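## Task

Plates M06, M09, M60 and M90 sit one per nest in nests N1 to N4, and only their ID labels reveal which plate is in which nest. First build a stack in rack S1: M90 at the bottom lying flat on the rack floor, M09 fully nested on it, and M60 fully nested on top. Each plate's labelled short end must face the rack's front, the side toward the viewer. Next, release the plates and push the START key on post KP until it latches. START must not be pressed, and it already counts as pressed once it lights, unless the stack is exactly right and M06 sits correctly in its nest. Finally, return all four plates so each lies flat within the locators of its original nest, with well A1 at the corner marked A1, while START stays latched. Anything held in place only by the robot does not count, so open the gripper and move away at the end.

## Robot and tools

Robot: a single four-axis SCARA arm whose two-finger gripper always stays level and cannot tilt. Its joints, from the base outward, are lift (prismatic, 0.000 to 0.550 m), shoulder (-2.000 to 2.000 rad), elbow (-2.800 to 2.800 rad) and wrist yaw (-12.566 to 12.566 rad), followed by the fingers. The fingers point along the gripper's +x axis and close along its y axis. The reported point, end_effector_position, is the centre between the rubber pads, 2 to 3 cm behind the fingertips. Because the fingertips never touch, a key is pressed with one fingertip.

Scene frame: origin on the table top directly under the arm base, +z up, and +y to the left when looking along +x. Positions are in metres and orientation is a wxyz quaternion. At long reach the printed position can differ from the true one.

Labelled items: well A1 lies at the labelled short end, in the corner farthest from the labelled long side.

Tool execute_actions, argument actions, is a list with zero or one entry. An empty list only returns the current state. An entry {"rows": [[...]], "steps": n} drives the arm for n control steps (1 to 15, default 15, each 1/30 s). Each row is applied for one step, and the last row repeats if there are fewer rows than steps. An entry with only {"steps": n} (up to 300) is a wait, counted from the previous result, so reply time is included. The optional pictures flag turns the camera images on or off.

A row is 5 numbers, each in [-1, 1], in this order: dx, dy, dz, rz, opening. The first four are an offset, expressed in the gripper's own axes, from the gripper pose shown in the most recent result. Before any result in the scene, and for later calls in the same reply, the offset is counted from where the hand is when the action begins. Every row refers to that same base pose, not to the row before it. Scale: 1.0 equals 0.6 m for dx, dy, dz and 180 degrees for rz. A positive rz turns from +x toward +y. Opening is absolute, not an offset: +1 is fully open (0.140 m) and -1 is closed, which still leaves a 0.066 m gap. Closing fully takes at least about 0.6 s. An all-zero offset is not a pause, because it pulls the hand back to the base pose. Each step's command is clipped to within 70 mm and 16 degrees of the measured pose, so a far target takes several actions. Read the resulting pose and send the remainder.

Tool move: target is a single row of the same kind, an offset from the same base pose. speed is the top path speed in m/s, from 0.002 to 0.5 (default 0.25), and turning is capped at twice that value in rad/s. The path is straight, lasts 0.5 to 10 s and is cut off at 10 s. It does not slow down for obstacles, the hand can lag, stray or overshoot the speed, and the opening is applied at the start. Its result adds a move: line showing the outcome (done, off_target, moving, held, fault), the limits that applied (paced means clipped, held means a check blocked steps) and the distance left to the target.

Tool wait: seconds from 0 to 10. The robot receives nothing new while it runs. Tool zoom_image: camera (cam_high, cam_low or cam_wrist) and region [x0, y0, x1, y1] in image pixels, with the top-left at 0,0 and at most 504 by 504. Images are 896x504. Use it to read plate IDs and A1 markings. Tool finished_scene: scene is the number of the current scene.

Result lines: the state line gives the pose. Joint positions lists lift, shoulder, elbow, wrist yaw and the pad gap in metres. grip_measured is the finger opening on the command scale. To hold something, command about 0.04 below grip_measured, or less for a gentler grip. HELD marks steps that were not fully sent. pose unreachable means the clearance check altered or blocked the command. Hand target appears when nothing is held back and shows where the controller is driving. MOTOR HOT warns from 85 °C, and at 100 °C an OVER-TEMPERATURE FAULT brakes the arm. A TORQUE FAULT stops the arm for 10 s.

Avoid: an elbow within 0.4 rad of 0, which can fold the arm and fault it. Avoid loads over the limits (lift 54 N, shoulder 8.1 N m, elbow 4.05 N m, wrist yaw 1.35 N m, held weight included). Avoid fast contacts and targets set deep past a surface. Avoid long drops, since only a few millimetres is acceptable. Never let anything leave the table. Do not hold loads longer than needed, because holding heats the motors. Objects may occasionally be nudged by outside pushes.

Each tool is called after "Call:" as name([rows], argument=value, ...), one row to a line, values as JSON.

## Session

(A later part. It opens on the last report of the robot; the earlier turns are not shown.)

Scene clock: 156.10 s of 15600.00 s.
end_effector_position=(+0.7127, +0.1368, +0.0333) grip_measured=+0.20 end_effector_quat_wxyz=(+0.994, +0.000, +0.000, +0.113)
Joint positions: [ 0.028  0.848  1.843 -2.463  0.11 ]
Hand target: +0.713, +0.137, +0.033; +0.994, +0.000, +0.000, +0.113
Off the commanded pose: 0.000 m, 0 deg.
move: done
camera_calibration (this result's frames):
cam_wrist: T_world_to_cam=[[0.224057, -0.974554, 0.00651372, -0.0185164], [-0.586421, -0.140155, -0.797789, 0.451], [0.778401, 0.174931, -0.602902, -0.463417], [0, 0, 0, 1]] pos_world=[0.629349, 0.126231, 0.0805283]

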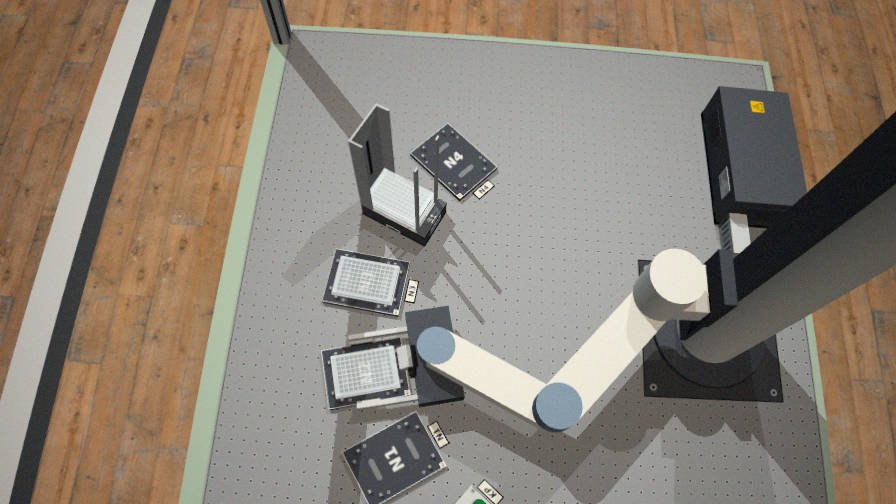

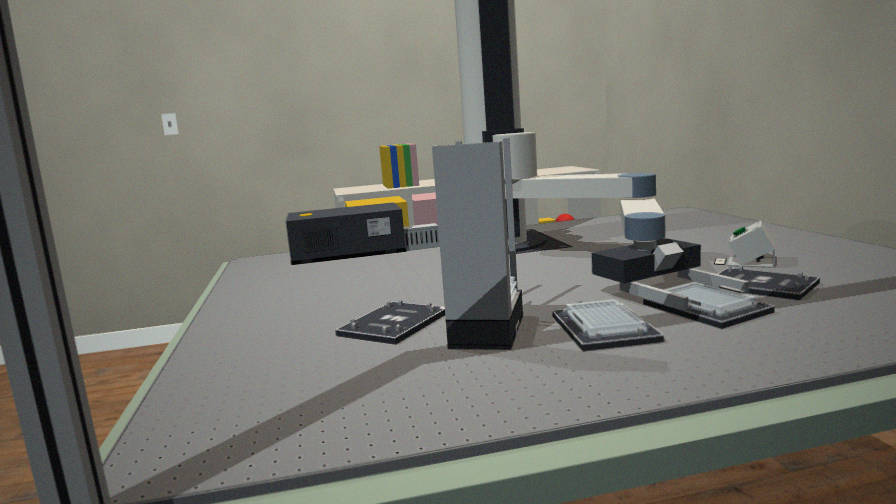

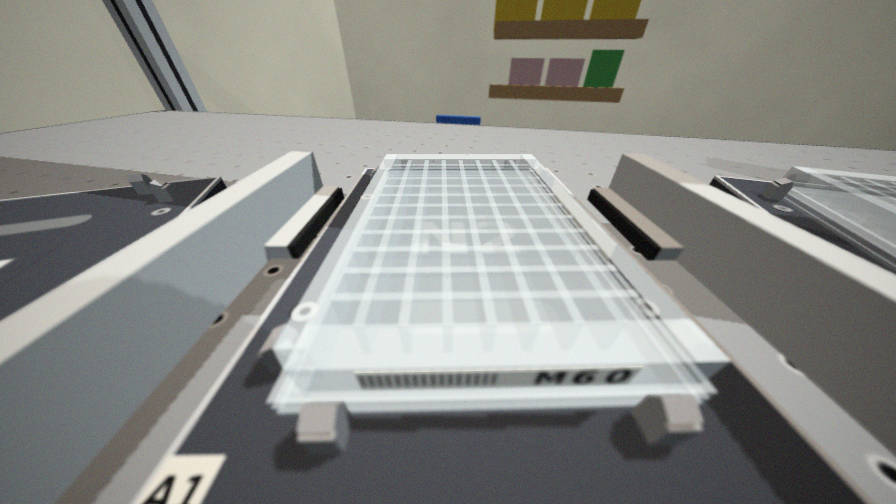

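Call:
move(target=[0.0005,0.0018,0,0.009,-0.2], speed=0.02)

Scene clock: 159.70 s of 15600.00 s.
end_effector_position=(+0.7127, +0.1379, +0.0333) grip_measured=-0.20 end_effector_quat_wxyz=(+0.992, +0.000, +0.000, +0.127)
Joint positions: [ 0.028  0.84   1.844 -2.429  0.096]
Hand target: +0.713, +0.138, +0.033; +0.992, +0.000, +0.000, +0.127
Off the commanded pose: 0.000 m, 0 deg.
move: done
camera_calibration (this result's frames):
cam_wrist: T_world_to_cam=[[0.251339, -0.967877, 0.00651372, -0.0377927], [-0.582254, -0.156569, -0.797789, 0.45047], [0.773181, 0.196723, -0.602902, -0.462921], [0, 0, 0, 1]] pos_world=[0.629708, 0.125018, 0.0805299]

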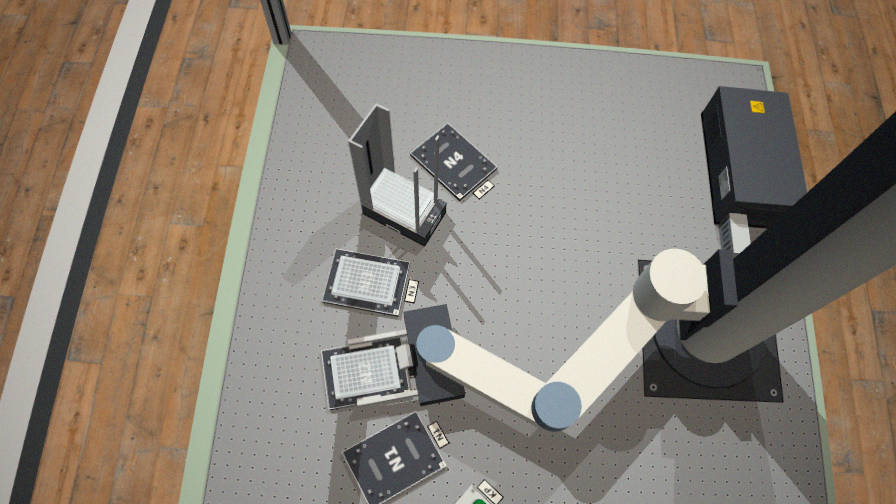

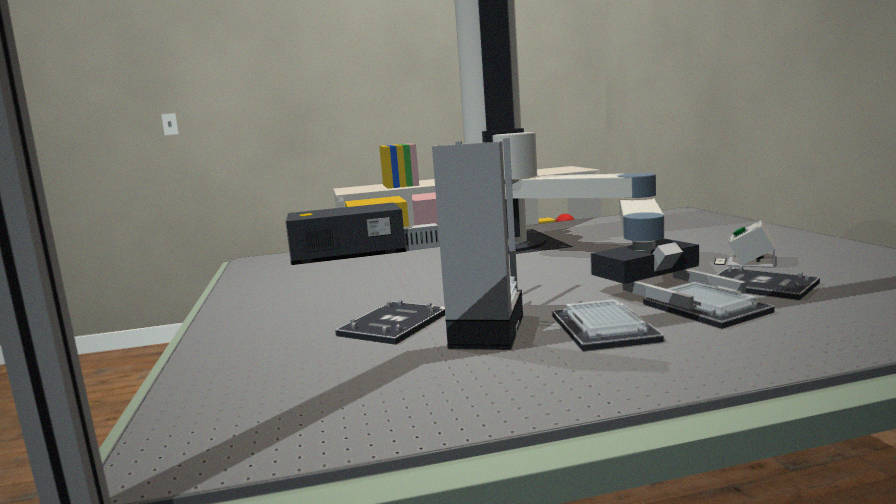

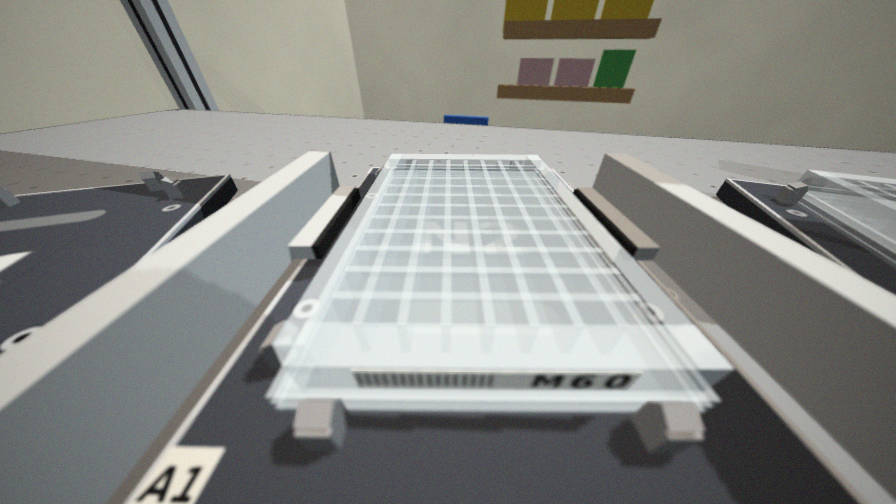

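Call:
move(target=[0,-0.0009,0,0,-0.48])

Call:
move(target=[0,0,0,0,-0.62])

Call:
move(target=[0,0,0.5,0,-0.62], speed=0.2)

Scene clock: 162.90 s of 15600.00 s.
end_effector_position=(+0.7128, +0.1374, +0.0333) grip_measured=-0.48 end_effector_quat_wxyz=(+0.992, +0.000, +0.000, +0.127)
Joint positions: [ 0.028  0.839  1.844 -2.428  0.085]
Hand target: +0.713, +0.137, +0.033; +0.992, +0.000, +0.000, +0.127
Off the commanded pose: 0.000 m, 0 deg.
move: done
camera_calibration (this result's frames):
cam_wrist: T_world_to_cam=[[0.251282, -0.967892, 0.00651372, -0.038229], [-0.582263, -0.156535, -0.797789, 0.450469], [0.773193, 0.196677, -0.602902, -0.462924], [0, 0, 0, 1]] pos_world=[0.629827, 0.124559, 0.0805299]

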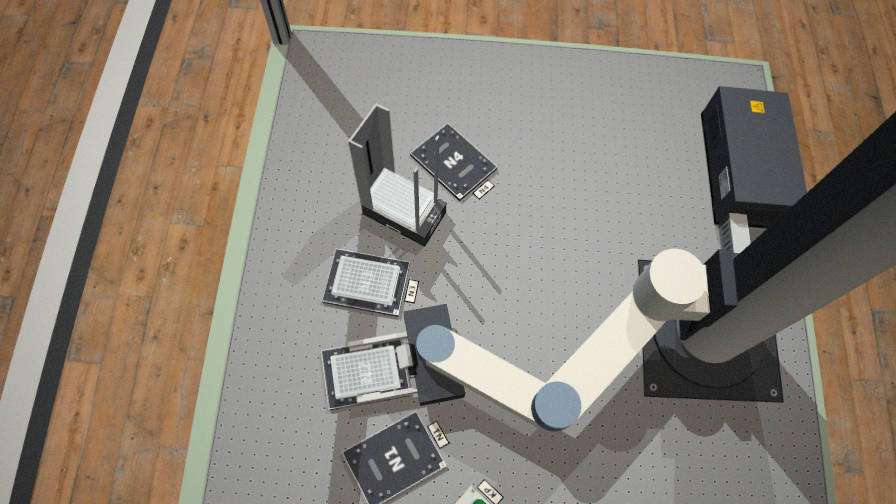

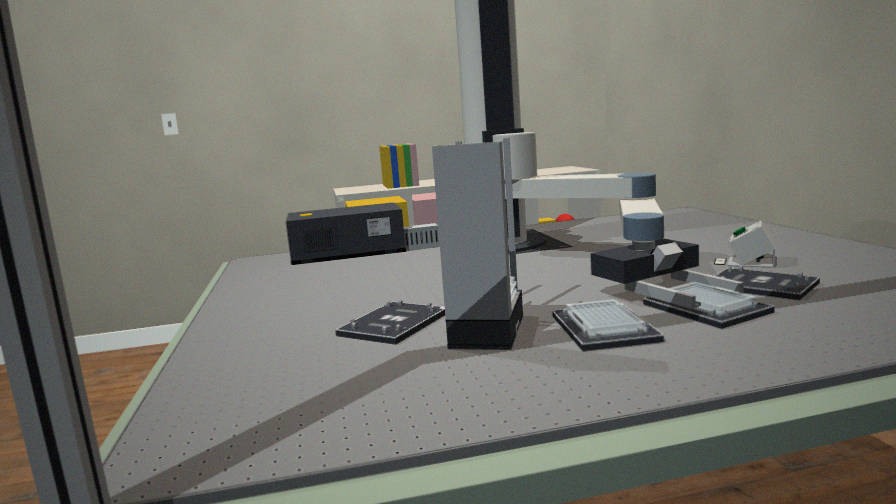

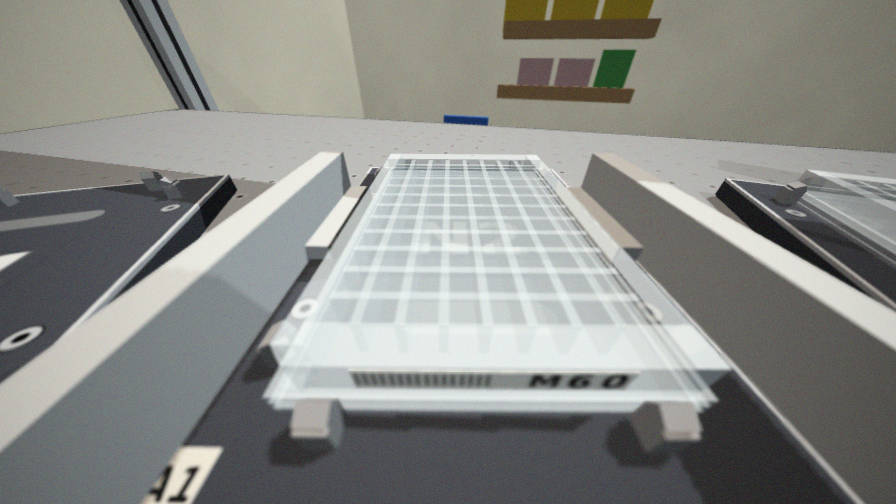

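Scene clock: 163.40 s of 15600.00 s.
end_effector_position=(+0.7128, +0.1374, +0.0333) grip_measured=-0.57 end_effector_quat_wxyz=(+0.992, +0.000, +0.000, +0.127)
Joint positions: [ 0.028  0.839  1.844 -2.428  0.082]
Hand target: +0.713, +0.137, +0.033; +0.992, +0.000, +0.000, +0.127
Off the commanded pose: 0.000 m, 0 deg.
move: done
camera_calibration (this result's frames):
cam_wrist: T_world_to_cam=[[0.251171, -0.967921, 0.00651372, -0.0381605], [-0.582281, -0.156468, -0.797789, 0.450471], [0.773216, 0.196588, -0.602902, -0.462927], [0, 0, 0, 1]] pos_world=[0.629827, 0.124554, 0.0805299]

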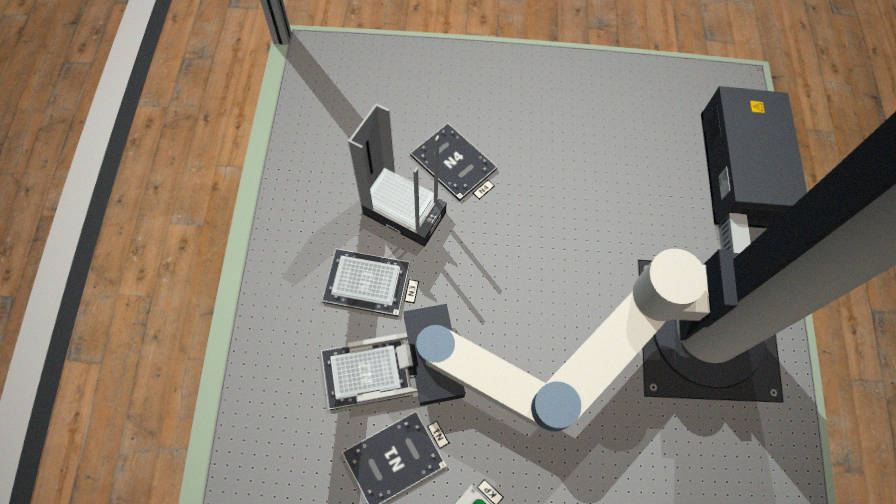

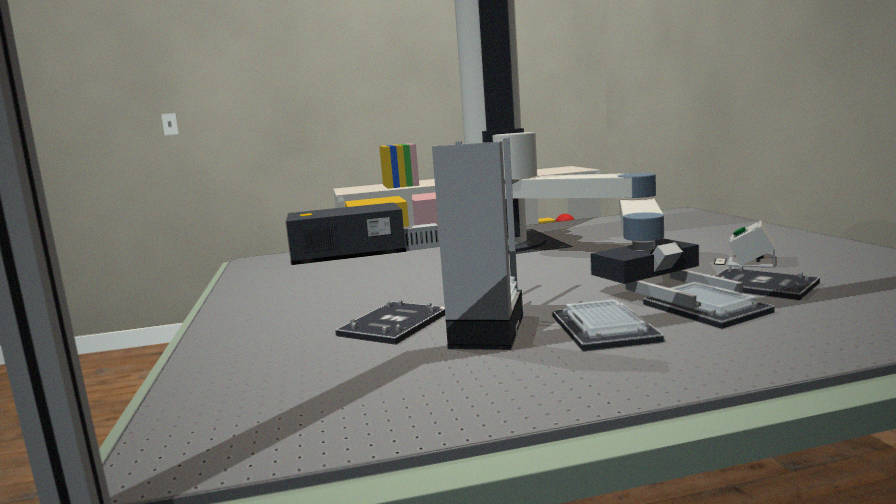

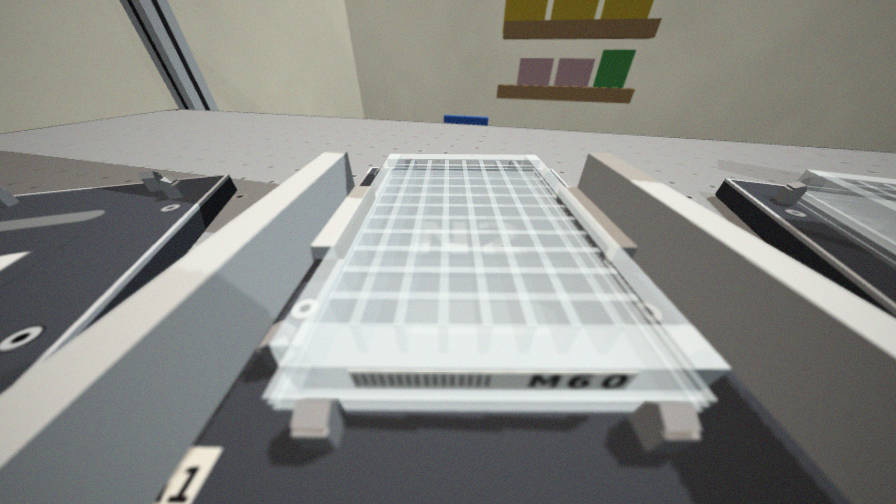

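Scene clock: 165.30 s of 15600.00 s.
end_effector_position=(+0.7128, +0.1374, +0.3334) grip_measured=-0.57 end_effector_quat_wxyz=(+0.992, +0.000, +0.000, +0.127)
Joint positions: [ 0.328  0.839  1.844 -2.428  0.082]
Hand target: +0.713, +0.137, +0.333; +0.992, +0.000, +0.000, +0.127
Off the commanded pose: 0.000 m, 0 deg.
move: done
camera_calibration (this result's frames):
cam_wrist: T_world_to_cam=[[0.251206, -0.967912, 0.00651372, -0.0401279], [-0.582275, -0.156489, -0.797789, 0.689849], [0.773208, 0.196617, -0.602902, -0.282029], [0, 0, 0, 1]] pos_world=[0.629829, 0.124565, 0.380579]

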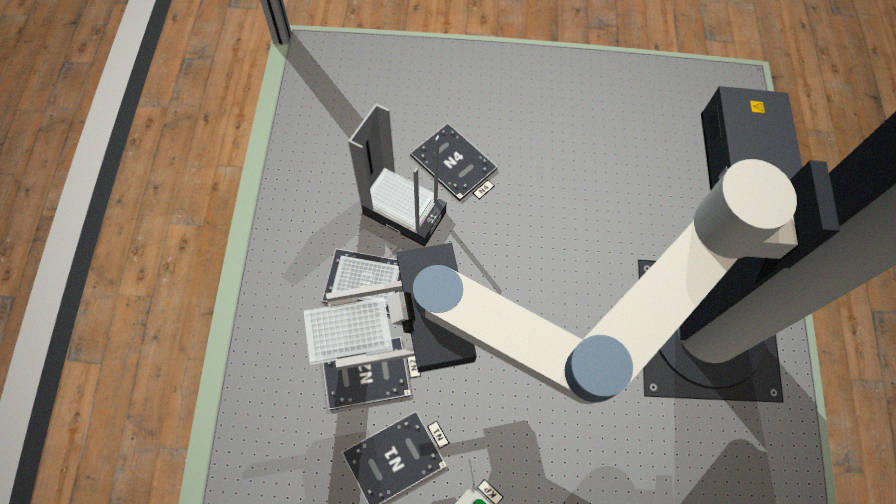

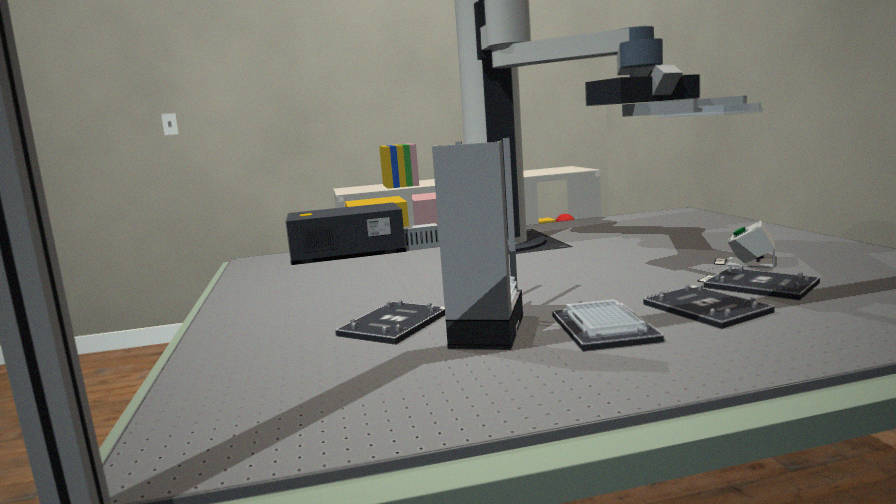

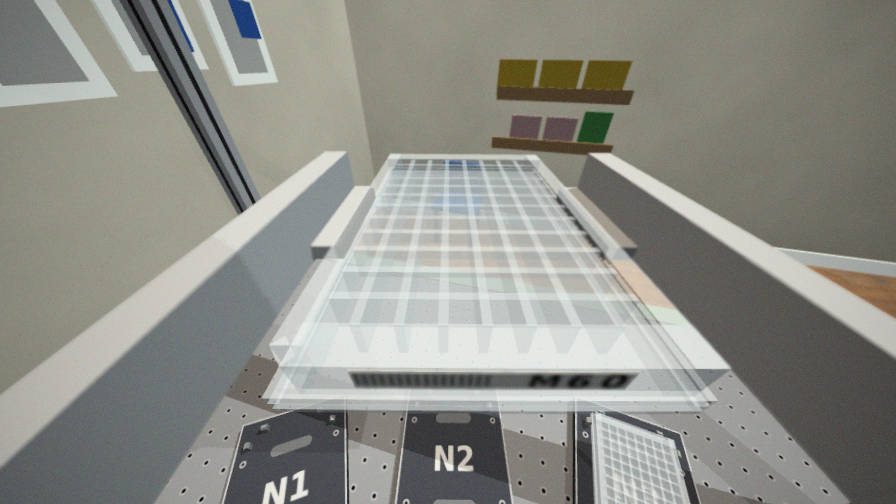

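Call:
move(target=[-0.2158,-0.5719,-0.01,-0.222,-0.62], speed=0.25)

Scene clock: 169.97 s of 15600.00 s.
end_effector_position=(+0.6741, -0.2274, +0.3274) grip_measured=-0.57 end_effector_quat_wxyz=(+0.976, +0.000, +0.000, -0.219)
Joint positions: [ 0.322  0.186  1.802 -2.431  0.082]
Hand target: +0.674, -0.227, +0.327; +0.976, +0.000, +0.000, -0.219
Off the commanded pose: 0.000 m, 0 deg.
move: done
camera_calibration (this result's frames):
cam_wrist: T_world_to_cam=[[-0.429223, -0.903175, 0.00651372, 0.0898971], [-0.54678, 0.254097, -0.797789, 0.674898], [0.718888, -0.345991, -0.602902, -0.270723], [0, 0, 0, 1]] pos_world=[0.602226, -0.183964, 0.374621]

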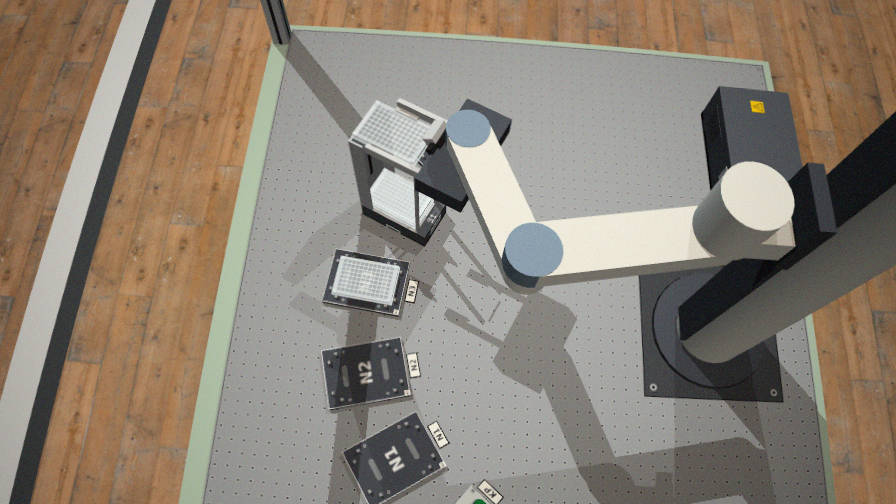

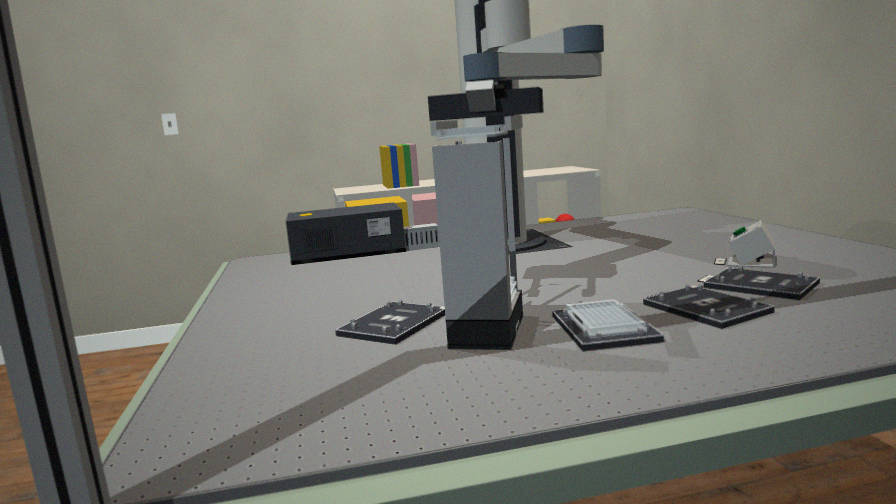

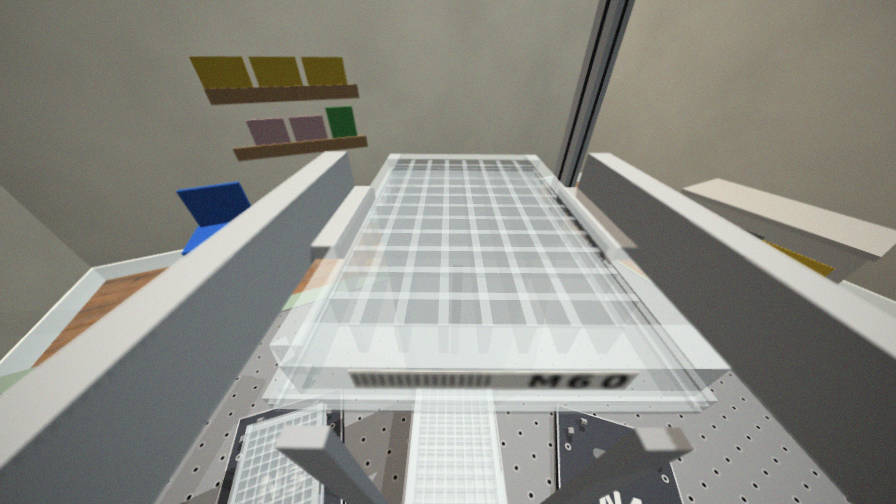

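Call:
move(target=[0,0,-0.018,0,-0.62], speed=0.008)

Call:
zoom_image(camera="cam_high", region=[310,240,430,330])

Scene clock: 174.60 s of 15600.00 s.
end_effector_position=(+0.6741, -0.2274, +0.3166) grip_measured=-0.57 end_effector_quat_wxyz=(+0.976, +0.000, +0.000, -0.219)
Joint positions: [ 0.312  0.186  1.802 -2.431  0.082]
Hand target: +0.674, -0.227, +0.317; +0.976, +0.000, +0.000, -0.219
Off the commanded pose: 0.000 m, 0 deg.
After step 90, 0.07 s passed at rest.
move: done
camera_calibration (this result's frames):
cam_wrist: T_world_to_cam=[[-0.4292, -0.903186, 0.00651372, 0.0899615], [-0.546786, 0.254083, -0.797789, 0.666288], [0.718897, -0.345972, -0.602902, -0.277234], [0, 0, 0, 1]] pos_world=[0.602231, -0.183956, 0.363826]

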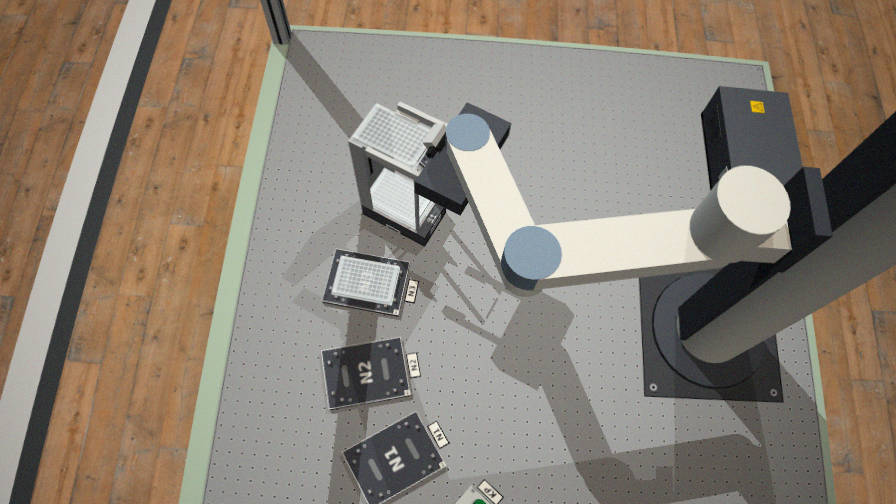

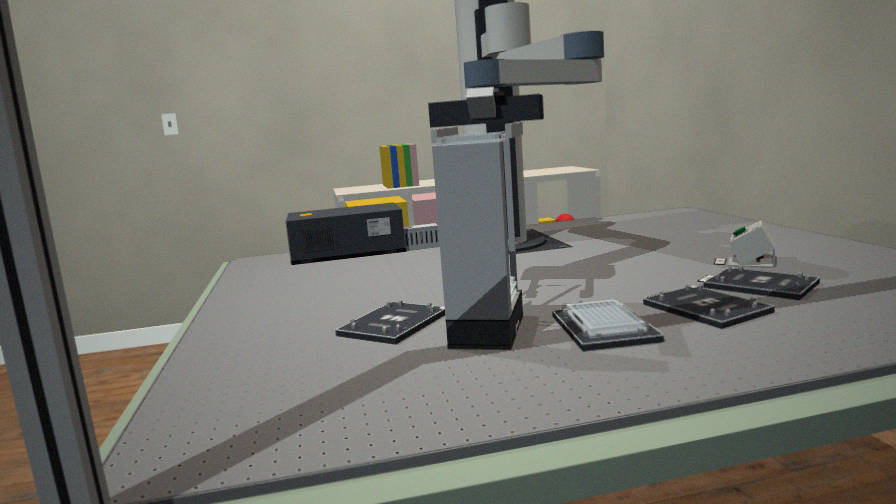

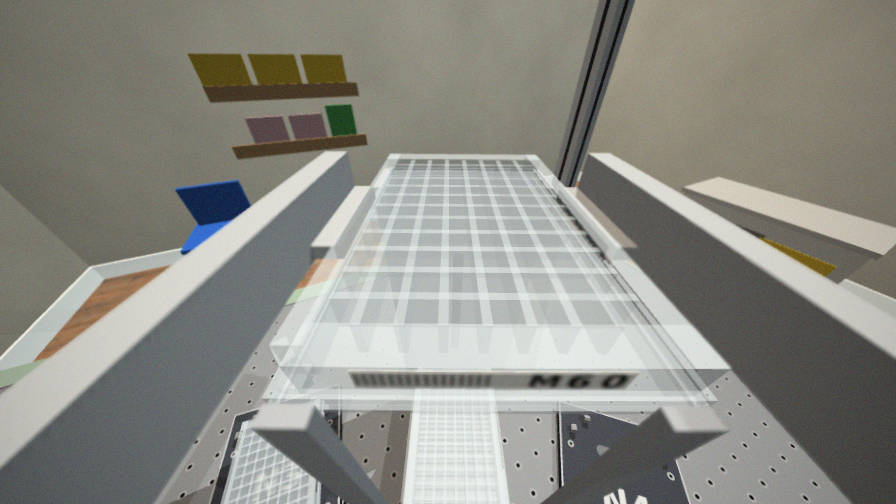

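Region (310, 240, 430, 330) of cam_high's 896x504 image, scaled by 4.200, with more detail than that image has; it fills the top 378 rows of this view, and the rest is white.

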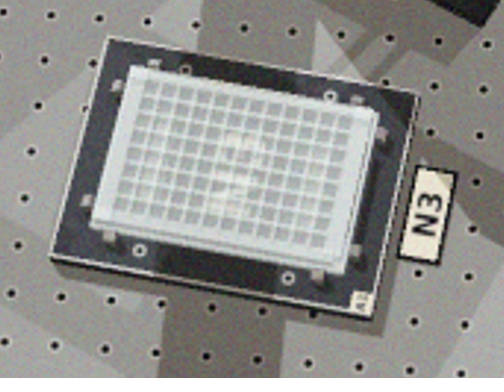

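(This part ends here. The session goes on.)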